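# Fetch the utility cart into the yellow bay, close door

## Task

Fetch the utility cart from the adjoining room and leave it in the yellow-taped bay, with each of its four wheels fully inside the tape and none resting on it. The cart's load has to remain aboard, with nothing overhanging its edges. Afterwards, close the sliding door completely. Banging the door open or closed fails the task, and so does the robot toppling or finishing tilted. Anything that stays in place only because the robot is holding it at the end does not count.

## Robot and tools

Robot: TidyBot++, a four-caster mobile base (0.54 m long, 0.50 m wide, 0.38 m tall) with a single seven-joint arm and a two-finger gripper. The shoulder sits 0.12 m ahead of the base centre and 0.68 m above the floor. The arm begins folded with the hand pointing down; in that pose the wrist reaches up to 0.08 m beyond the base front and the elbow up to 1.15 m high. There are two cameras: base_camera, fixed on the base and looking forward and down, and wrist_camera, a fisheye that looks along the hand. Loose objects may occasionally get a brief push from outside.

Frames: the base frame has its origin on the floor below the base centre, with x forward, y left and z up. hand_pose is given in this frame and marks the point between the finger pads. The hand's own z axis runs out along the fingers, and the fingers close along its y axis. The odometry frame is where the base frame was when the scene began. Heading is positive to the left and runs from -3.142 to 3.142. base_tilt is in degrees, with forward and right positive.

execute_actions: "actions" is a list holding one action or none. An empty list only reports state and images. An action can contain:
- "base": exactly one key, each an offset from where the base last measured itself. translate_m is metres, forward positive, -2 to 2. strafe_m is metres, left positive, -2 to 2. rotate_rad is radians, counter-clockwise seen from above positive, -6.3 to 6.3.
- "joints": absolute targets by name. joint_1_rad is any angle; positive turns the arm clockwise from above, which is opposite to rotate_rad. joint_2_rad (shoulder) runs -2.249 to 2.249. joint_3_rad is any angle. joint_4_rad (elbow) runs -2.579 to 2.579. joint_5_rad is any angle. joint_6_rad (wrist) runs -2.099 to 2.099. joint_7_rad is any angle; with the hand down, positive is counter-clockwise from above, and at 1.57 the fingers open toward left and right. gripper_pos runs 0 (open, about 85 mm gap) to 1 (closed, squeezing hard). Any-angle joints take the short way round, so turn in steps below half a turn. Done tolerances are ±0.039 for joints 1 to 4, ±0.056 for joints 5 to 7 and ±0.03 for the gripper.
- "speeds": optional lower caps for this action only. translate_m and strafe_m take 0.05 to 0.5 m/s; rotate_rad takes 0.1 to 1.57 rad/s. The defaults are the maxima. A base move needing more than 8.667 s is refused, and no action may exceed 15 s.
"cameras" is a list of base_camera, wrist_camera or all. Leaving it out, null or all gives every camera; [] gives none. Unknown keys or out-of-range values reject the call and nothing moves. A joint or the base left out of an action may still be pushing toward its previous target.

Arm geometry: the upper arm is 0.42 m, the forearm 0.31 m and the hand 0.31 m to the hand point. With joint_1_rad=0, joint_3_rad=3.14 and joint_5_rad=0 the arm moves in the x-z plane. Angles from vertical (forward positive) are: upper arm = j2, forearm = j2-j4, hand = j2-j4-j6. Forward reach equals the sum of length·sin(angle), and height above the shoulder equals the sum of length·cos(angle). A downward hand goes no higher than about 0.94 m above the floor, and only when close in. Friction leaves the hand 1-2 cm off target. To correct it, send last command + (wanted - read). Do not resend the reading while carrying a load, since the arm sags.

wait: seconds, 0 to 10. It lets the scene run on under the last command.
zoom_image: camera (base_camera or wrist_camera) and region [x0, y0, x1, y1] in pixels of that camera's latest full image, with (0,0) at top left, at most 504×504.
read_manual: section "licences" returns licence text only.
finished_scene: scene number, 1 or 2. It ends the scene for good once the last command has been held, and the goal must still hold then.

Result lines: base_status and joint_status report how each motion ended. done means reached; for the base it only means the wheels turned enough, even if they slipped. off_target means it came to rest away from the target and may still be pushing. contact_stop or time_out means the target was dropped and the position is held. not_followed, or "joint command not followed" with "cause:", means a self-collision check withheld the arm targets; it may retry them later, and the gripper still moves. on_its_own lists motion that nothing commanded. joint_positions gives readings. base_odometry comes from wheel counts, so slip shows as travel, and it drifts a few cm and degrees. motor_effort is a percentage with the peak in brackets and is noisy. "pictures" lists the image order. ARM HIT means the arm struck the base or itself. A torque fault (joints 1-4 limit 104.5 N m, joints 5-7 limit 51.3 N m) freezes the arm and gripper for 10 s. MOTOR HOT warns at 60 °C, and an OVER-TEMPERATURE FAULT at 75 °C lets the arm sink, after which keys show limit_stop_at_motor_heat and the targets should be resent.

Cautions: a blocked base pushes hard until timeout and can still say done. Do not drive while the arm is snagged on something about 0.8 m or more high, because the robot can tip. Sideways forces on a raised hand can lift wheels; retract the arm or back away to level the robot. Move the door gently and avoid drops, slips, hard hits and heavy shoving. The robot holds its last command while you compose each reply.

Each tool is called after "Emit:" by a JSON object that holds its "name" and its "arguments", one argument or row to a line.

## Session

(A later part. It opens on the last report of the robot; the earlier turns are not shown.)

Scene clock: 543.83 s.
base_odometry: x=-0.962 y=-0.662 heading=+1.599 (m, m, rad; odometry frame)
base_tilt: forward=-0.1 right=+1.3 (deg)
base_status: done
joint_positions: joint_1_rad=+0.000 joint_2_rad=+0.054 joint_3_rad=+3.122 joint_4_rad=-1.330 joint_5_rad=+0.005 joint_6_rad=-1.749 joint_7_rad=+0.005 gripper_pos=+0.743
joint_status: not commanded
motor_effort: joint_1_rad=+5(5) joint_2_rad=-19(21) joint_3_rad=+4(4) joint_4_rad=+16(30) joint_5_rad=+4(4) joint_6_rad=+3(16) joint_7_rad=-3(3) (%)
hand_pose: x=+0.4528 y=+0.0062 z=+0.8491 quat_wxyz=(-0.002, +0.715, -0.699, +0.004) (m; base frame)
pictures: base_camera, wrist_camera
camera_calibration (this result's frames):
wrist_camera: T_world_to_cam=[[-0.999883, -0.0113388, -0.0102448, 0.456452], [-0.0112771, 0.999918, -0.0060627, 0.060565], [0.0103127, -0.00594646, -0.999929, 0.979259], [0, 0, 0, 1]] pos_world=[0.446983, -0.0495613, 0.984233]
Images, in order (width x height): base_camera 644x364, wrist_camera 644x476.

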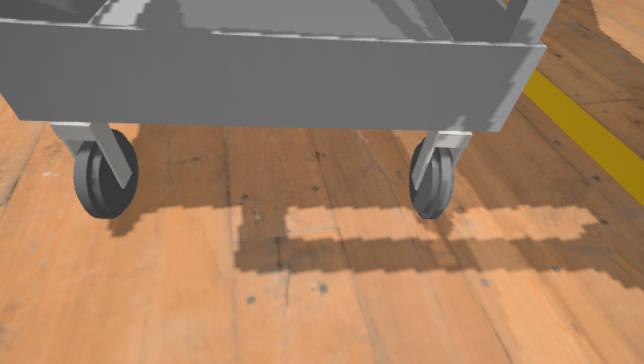

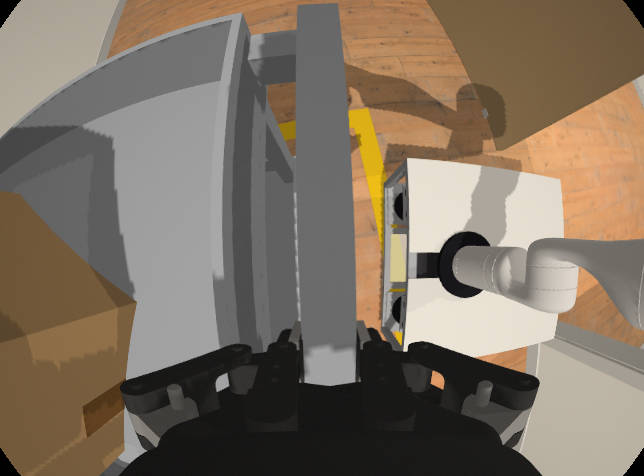

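Emit:
{"name": "execute_actions", "arguments": {
  "actions": [
    {"joints": {"joint_2_rad": 0.12, "joint_4_rad": -1.015, "joint_6_rad": -2.03, "gripper_pos": 0.45}}
  ]
}}

Scene clock: 587.00 s.
base_odometry: x=-0.962 y=-0.662 heading=+1.599 (m, m, rad; odometry frame)
base_tilt: forward=-0.1 right=+1.3 (deg)
base_status: not commanded
joint_positions: joint_1_rad=+0.010 joint_2_rad=+0.104 joint_3_rad=+3.129 joint_4_rad=-1.026 joint_5_rad=+0.005 joint_6_rad=-1.996 joint_7_rad=+0.005 gripper_pos=+0.450
joint_status: all done
motor_effort: joint_1_rad=+0(5) joint_2_rad=-18(21) joint_3_rad=+0(4) joint_4_rad=+15(23) joint_5_rad=+0(4) joint_6_rad=+1(6) joint_7_rad=+1(3) (%)
hand_pose: x=+0.4518 y=+0.0005 z=+0.9230 quat_wxyz=(-0.004, +0.709, -0.705, +0.006) (m; base frame)
pictures: base_camera, wrist_camera
camera_calibration (this result's frames):
wrist_camera: T_world_to_cam=[[-0.999833, 0.00667941, -0.0170245, 0.46243], [0.0067717, 0.999963, -0.00536907, 0.057868], [0.016988, -0.00548346, -0.999841, 1.05002], [0, 0, 0, 1]] pos_world=[0.444123, -0.0551969, 1.05803]
Images, in order (width x height): base_camera 644x364, wrist_camera 644x476.

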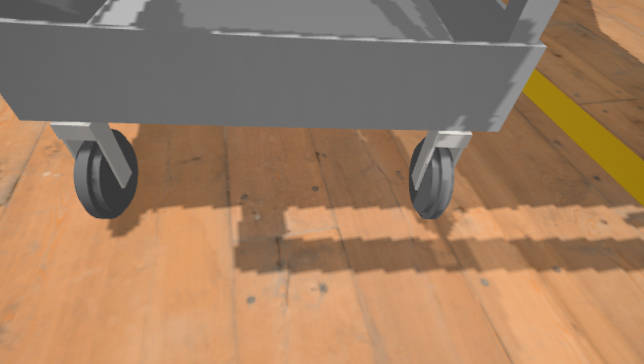

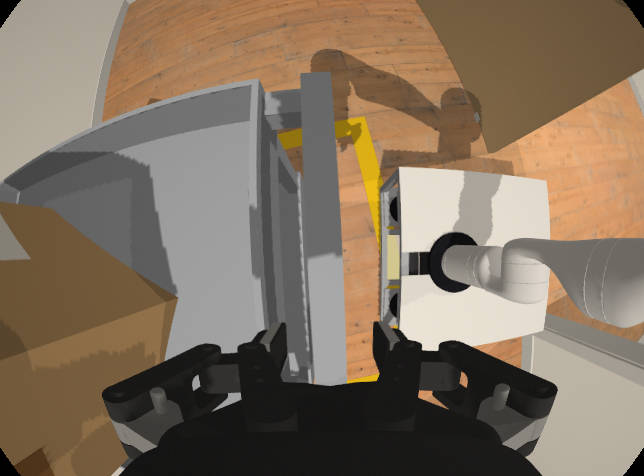

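Emit:
{"name": "execute_actions", "arguments": {
  "actions": [
    {"base": {"rotate_rad": 0.215}, "joints": {"joint_1_rad": 0.3, "joint_2_rad": -0.17, "joint_7_rad": 0.25, "gripper_pos": 0.0}}
  ],
  "cameras": ["base_camera"]
}}

Emit:
{"name": "execute_actions", "arguments": {
  "actions": [
    {"base": {"strafe_m": -0.475}, "joints": {"joint_1_rad": 3.155, "joint_2_rad": -0.66, "joint_3_rad": 3.155, "joint_4_rad": -1.965, "joint_5_rad": 0.0, "joint_6_rad": -0.235, "joint_7_rad": 1.6}}
  ]
}}

Scene clock: 607.67 s.
base_odometry: x=-0.962 y=-0.662 heading=+1.813 (m, m, rad; odometry frame)
base_tilt: forward=-0.2 right=+1.3 (deg)
base_status: done
joint_positions: joint_1_rad=+0.289 joint_2_rad=-0.175 joint_3_rad=+3.128 joint_4_rad=-1.022 joint_5_rad=+0.005 joint_6_rad=-1.997 joint_7_rad=+0.222 gripper_pos=+0.000
joint_status: all done
motor_effort: joint_1_rad=+0(2) joint_2_rad=-7(20) joint_3_rad=+0(2) joint_4_rad=+14(16) joint_5_rad=+0(1) joint_6_rad=+3(4) joint_7_rad=+0(0) (%)
hand_pose: x=+0.3632 y=-0.0683 z=+1.0067 quat_wxyz=(-0.073, +0.679, -0.719, +0.129) (m; base frame)
pictures: base_camera
Images, in order (width x height): base_camera 644x364.

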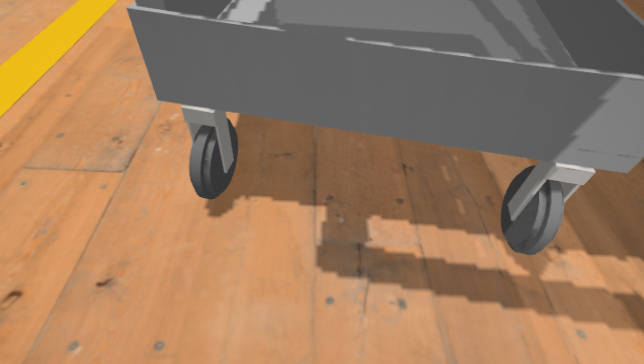

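Scene clock: 611.40 s.
base_odometry: x=-0.501 y=-0.547 heading=+1.814 (m, m, rad; odometry frame)
base_tilt: forward=-0.2 right=+1.3 (deg)
base_status: done
joint_positions: joint_1_rad=+3.144 joint_2_rad=-0.645 joint_3_rad=+3.141 joint_4_rad=-1.950 joint_5_rad=+0.005 joint_6_rad=-0.270 joint_7_rad=+1.571 gripper_pos=+0.000
joint_status: all done
motor_effort: joint_1_rad=+0(0) joint_2_rad=+1(10) joint_3_rad=+0(2) joint_4_rad=+22(21) joint_5_rad=+0(1) joint_6_rad=+9(10) joint_7_rad=+0(0) (%)
hand_pose: x=-0.2427 y=-0.0004 z=+1.0989 quat_wxyz=(+0.705, +0.001, -0.709, -0.003) (m; base frame)
pictures: base_camera, wrist_camera
camera_calibration (this result's frames):
wrist_camera: T_world_to_cam=[[0.00118442, 0.999972, -0.00740148, 0.00378097], [0.0025703, -0.00740451, -0.999969, 1.15601], [-0.999996, 0.00116536, -0.002579, -0.104992], [0, 0, 0, 1]] pos_world=[-0.107968, 0.00490119, 1.15573]
Images, in order (width x height): base_camera 644x364, wrist_camera 644x476.

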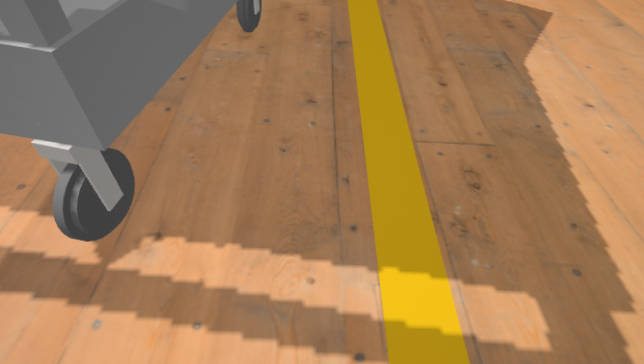

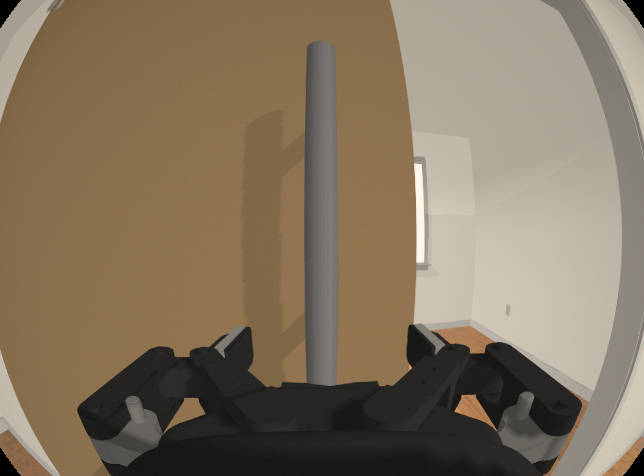

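Emit:
{"name": "execute_actions", "arguments": {
  "actions": [
    {"joints": {"joint_2_rad": -0.462, "joint_4_rad": -1.892, "joint_6_rad": -0.105, "gripper_pos": 0.42}}
  ],
  "cameras": ["wrist_camera"]
}}

Scene clock: 627.20 s.
base_odometry: x=-0.501 y=-0.547 heading=+1.814 (m, m, rad; odometry frame)
base_tilt: forward=-0.2 right=+1.2 (deg)
base_status: not commanded
joint_positions: joint_1_rad=+3.144 joint_2_rad=-0.462 joint_3_rad=+3.141 joint_4_rad=-1.906 joint_5_rad=+0.005 joint_6_rad=-0.141 joint_7_rad=+1.571 gripper_pos=+0.420
joint_status: all done
motor_effort: joint_1_rad=+0(0) joint_2_rad=-5(7) joint_3_rad=+1(0) joint_4_rad=+22(24) joint_5_rad=+0(0) joint_6_rad=+9(10) joint_7_rad=+0(0) (%)
hand_pose: x=-0.3164 y=-0.0004 z=+1.0941 quat_wxyz=(+0.702, +0.001, -0.712, -0.003) (m; base frame)
pictures: wrist_camera
camera_calibration (this result's frames):
wrist_camera: T_world_to_cam=[[0.000601061, 0.999973, -0.0073327, 0.00362851], [0.0112568, -0.00733901, -0.99991, 1.15407], [-0.999936, 0.000518464, -0.0112609, -0.169165], [0, 0, 0, 1]] pos_world=[-0.182148, 0.00492904, 1.15209]
Images, in order (width x height): wrist_camera 644x476.

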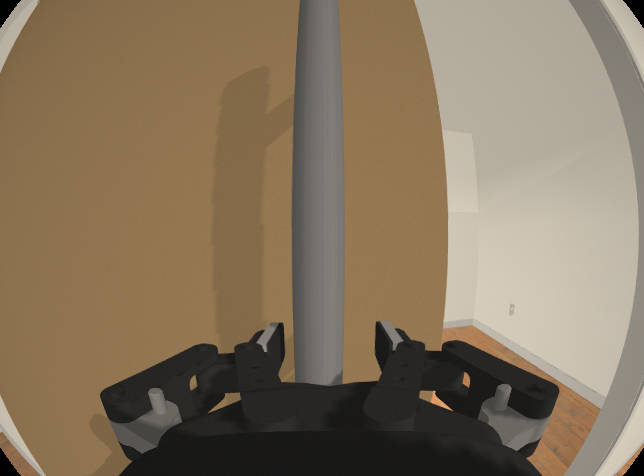

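Emit:
{"name": "execute_actions", "arguments": {
  "actions": [
    {"base": {"strafe_m": 0.77}, "joints": {"gripper_pos": 0.6}, "speeds": {"strafe_m": 0.3}}
  ]
}}

Scene clock: 635.77 s.
base_odometry: x=-1.249 y=-0.733 heading=+1.815 (m, m, rad; odometry frame)
base_tilt: forward=-0.2 right=+1.3 (deg)
base_status: done
joint_positions: joint_1_rad=+3.158 joint_2_rad=-0.462 joint_3_rad=+3.163 joint_4_rad=-1.903 joint_5_rad=+0.005 joint_6_rad=-0.131 joint_7_rad=+1.571 gripper_pos=+0.600
joint_status: all done
motor_effort: joint_1_rad=-2(18) joint_2_rad=-5(10) joint_3_rad=-2(24) joint_4_rad=+22(27) joint_5_rad=-1(3) joint_6_rad=+10(13) joint_7_rad=+0(1) (%)
hand_pose: x=-0.3165 y=+0.0182 z=+1.0988 quat_wxyz=(+0.706, -0.014, -0.708, -0.011) (m; base frame)
pictures: base_camera, wrist_camera
camera_calibration (this result's frames):
wrist_camera: T_world_to_cam=[[0.0339944, 0.999278, -0.0169897, 0.00622228], [-0.00142523, -0.0169511, -0.999855, 1.15503], [-0.999421, 0.0340137, 0.000847962, -0.182969], [0, 0, 0, 1]] pos_world=[-0.181428, 0.0195846, 1.15512]
Images, in order (width x height): base_camera 644x364, wrist_camera 644x476.

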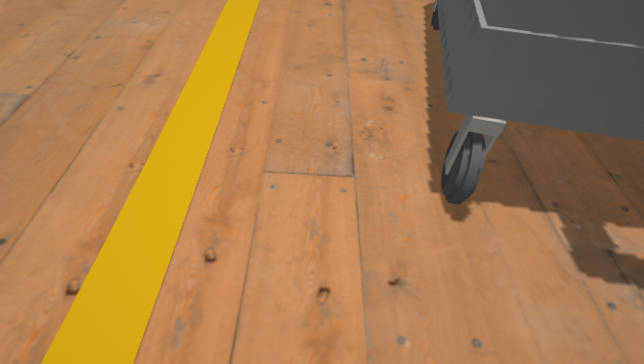

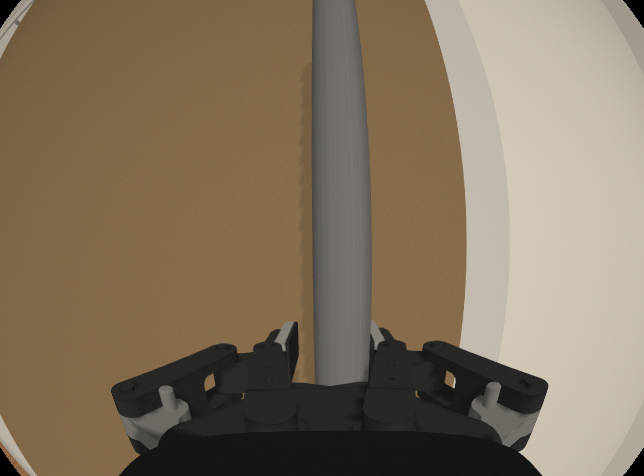

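Emit:
{"name": "execute_actions", "arguments": {
  "actions": [
    {"base": {"strafe_m": 0.135}, "speeds": {"strafe_m": 0.06}}
  ]
}}

Scene clock: 642.50 s.
base_odometry: x=-1.380 y=-0.766 heading=+1.816 (m, m, rad; odometry frame)
base_tilt: forward=-0.2 right=+1.3 (deg)
base_status: done
joint_positions: joint_1_rad=+3.111 joint_2_rad=-0.461 joint_3_rad=+3.101 joint_4_rad=-1.900 joint_5_rad=+0.005 joint_6_rad=-0.131 joint_7_rad=+1.571 gripper_pos=+0.600
joint_status: not commanded
motor_effort: joint_1_rad=+7(12) joint_2_rad=-8(8) joint_3_rad=+9(14) joint_4_rad=+24(24) joint_5_rad=+1(2) joint_6_rad=+10(11) joint_7_rad=+0(1) (%)
hand_pose: x=-0.3150 y=-0.0378 z=+1.0995 quat_wxyz=(+0.707, +0.031, -0.706, +0.015) (m; base frame)
pictures: base_camera, wrist_camera
camera_calibration (this result's frames):
wrist_camera: T_world_to_cam=[[-0.0682483, 0.997614, 0.0104354, -0.000302163], [-0.00292009, 0.01026, -0.999943, 1.1554], [-0.997664, -0.0682748, 0.00221289, -0.184413], [0, 0, 0, 1]] pos_world=[-0.180629, -0.0241437, 1.15574]
Images, in order (width x height): base_camera 644x364, wrist_camera 644x476.

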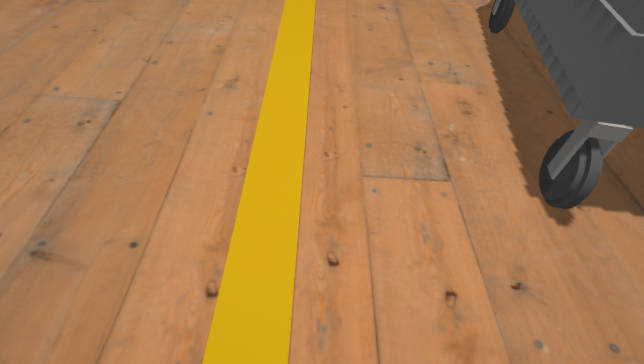

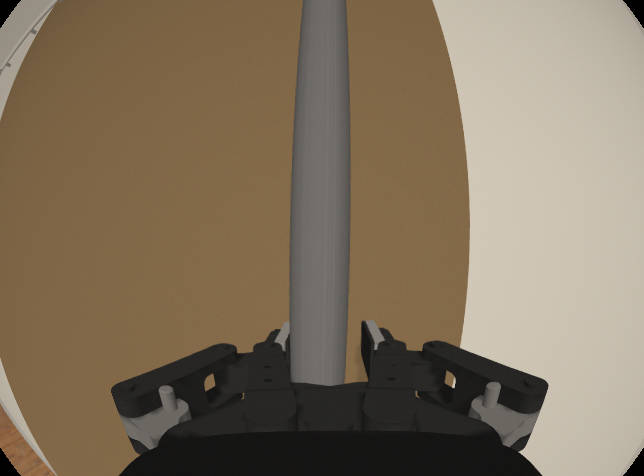

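Emit:
{"name": "execute_actions", "arguments": {
  "actions": [
    {"base": {"strafe_m": 0.045}, "speeds": {"strafe_m": 0.06}}
  ],
  "cameras": ["wrist_camera"]
}}

Scene clock: 647.40 s.
base_odometry: x=-1.423 y=-0.777 heading=+1.817 (m, m, rad; odometry frame)
base_tilt: forward=-0.2 right=+1.3 (deg)
base_status: done
joint_positions: joint_1_rad=+3.072 joint_2_rad=-0.457 joint_3_rad=+3.053 joint_4_rad=-1.898 joint_5_rad=+0.005 joint_6_rad=-0.129 joint_7_rad=+1.571 gripper_pos=+0.600
joint_status: not commanded
motor_effort: joint_1_rad=+15(18) joint_2_rad=-7(9) joint_3_rad=+19(22) joint_4_rad=+21(23) joint_5_rad=+2(3) joint_6_rad=+8(10) joint_7_rad=+1(1) (%)
hand_pose: x=-0.3105 y=-0.0822 z=+1.0991 quat_wxyz=(+0.706, +0.068, -0.704, +0.037) (m; base frame)
pictures: wrist_camera
camera_calibration (this result's frames):
wrist_camera: T_world_to_cam=[[-0.149839, 0.988209, 0.0314776, -0.00490654], [-0.00660198, 0.0308363, -0.999503, 1.15554], [-0.988688, -0.149973, 0.00190365, -0.186556], [0, 0, 0, 1]] pos_world=[-0.177552, -0.0587622, 1.15548]
Images, in order (width x height): wrist_camera 644x476.

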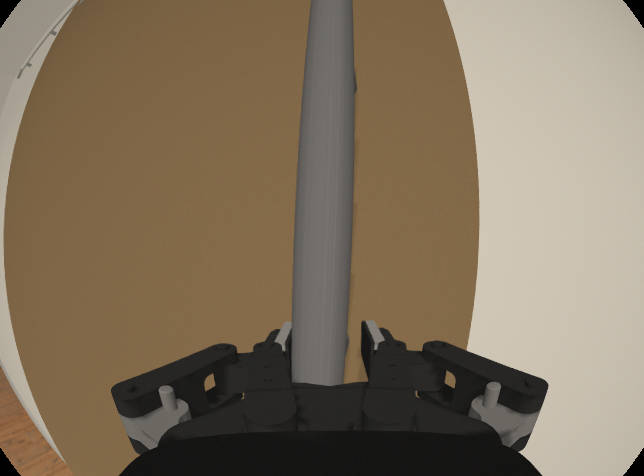

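Emit:
{"name": "execute_actions", "arguments": {
  "actions": [
    {"joints": {"joint_1_rad": 3.068, "joint_3_rad": 3.05, "joint_2_rad": -0.66, "joint_4_rad": -1.96, "joint_6_rad": -0.28, "gripper_pos": 0.0}}
  ]
}}

Scene clock: 656.13 s.
base_odometry: x=-1.423 y=-0.777 heading=+1.817 (m, m, rad; odometry frame)
base_tilt: forward=-0.1 right=+1.2 (deg)
base_status: not commanded
joint_positions: joint_1_rad=+3.078 joint_2_rad=-0.663 joint_3_rad=+3.061 joint_4_rad=-1.945 joint_5_rad=+0.005 joint_6_rad=-0.244 joint_7_rad=+1.571 gripper_pos=+0.000
joint_status: all done
motor_effort: joint_1_rad=+0(13) joint_2_rad=+1(10) joint_3_rad=+2(18) joint_4_rad=+22(24) joint_5_rad=-1(2) joint_6_rad=+9(10) joint_7_rad=+0(1) (%)
hand_pose: x=-0.2284 y=-0.0672 z=+1.1153 quat_wxyz=(+0.722, +0.063, -0.689, +0.027) (m; base frame)
pictures: base_camera, wrist_camera
camera_calibration (this result's frames):
wrist_camera: T_world_to_cam=[[-0.127601, 0.990924, 0.0422713, -0.014755], [-0.0508414, 0.0360287, -0.998057, 1.16048], [-0.990522, -0.129502, 0.0457827, -0.151115], [0, 0, 0, 1]] pos_world=[-0.0925647, -0.0467594, 1.16577]
Images, in order (width x height): base_camera 644x364, wrist_camera 644x476.

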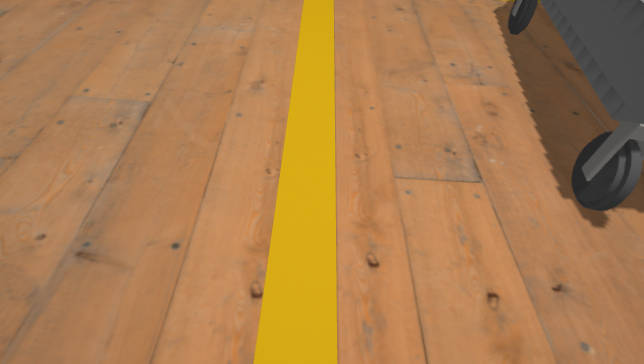

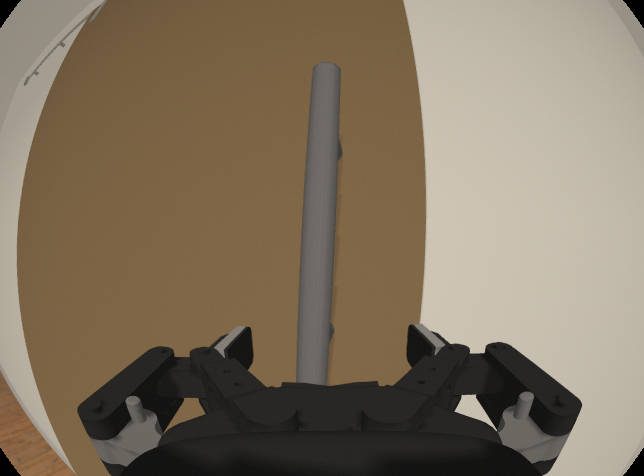

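Emit:
{"name": "finished_scene", "arguments": {
  "scene": 2
}}

The scene is finished: the task was done.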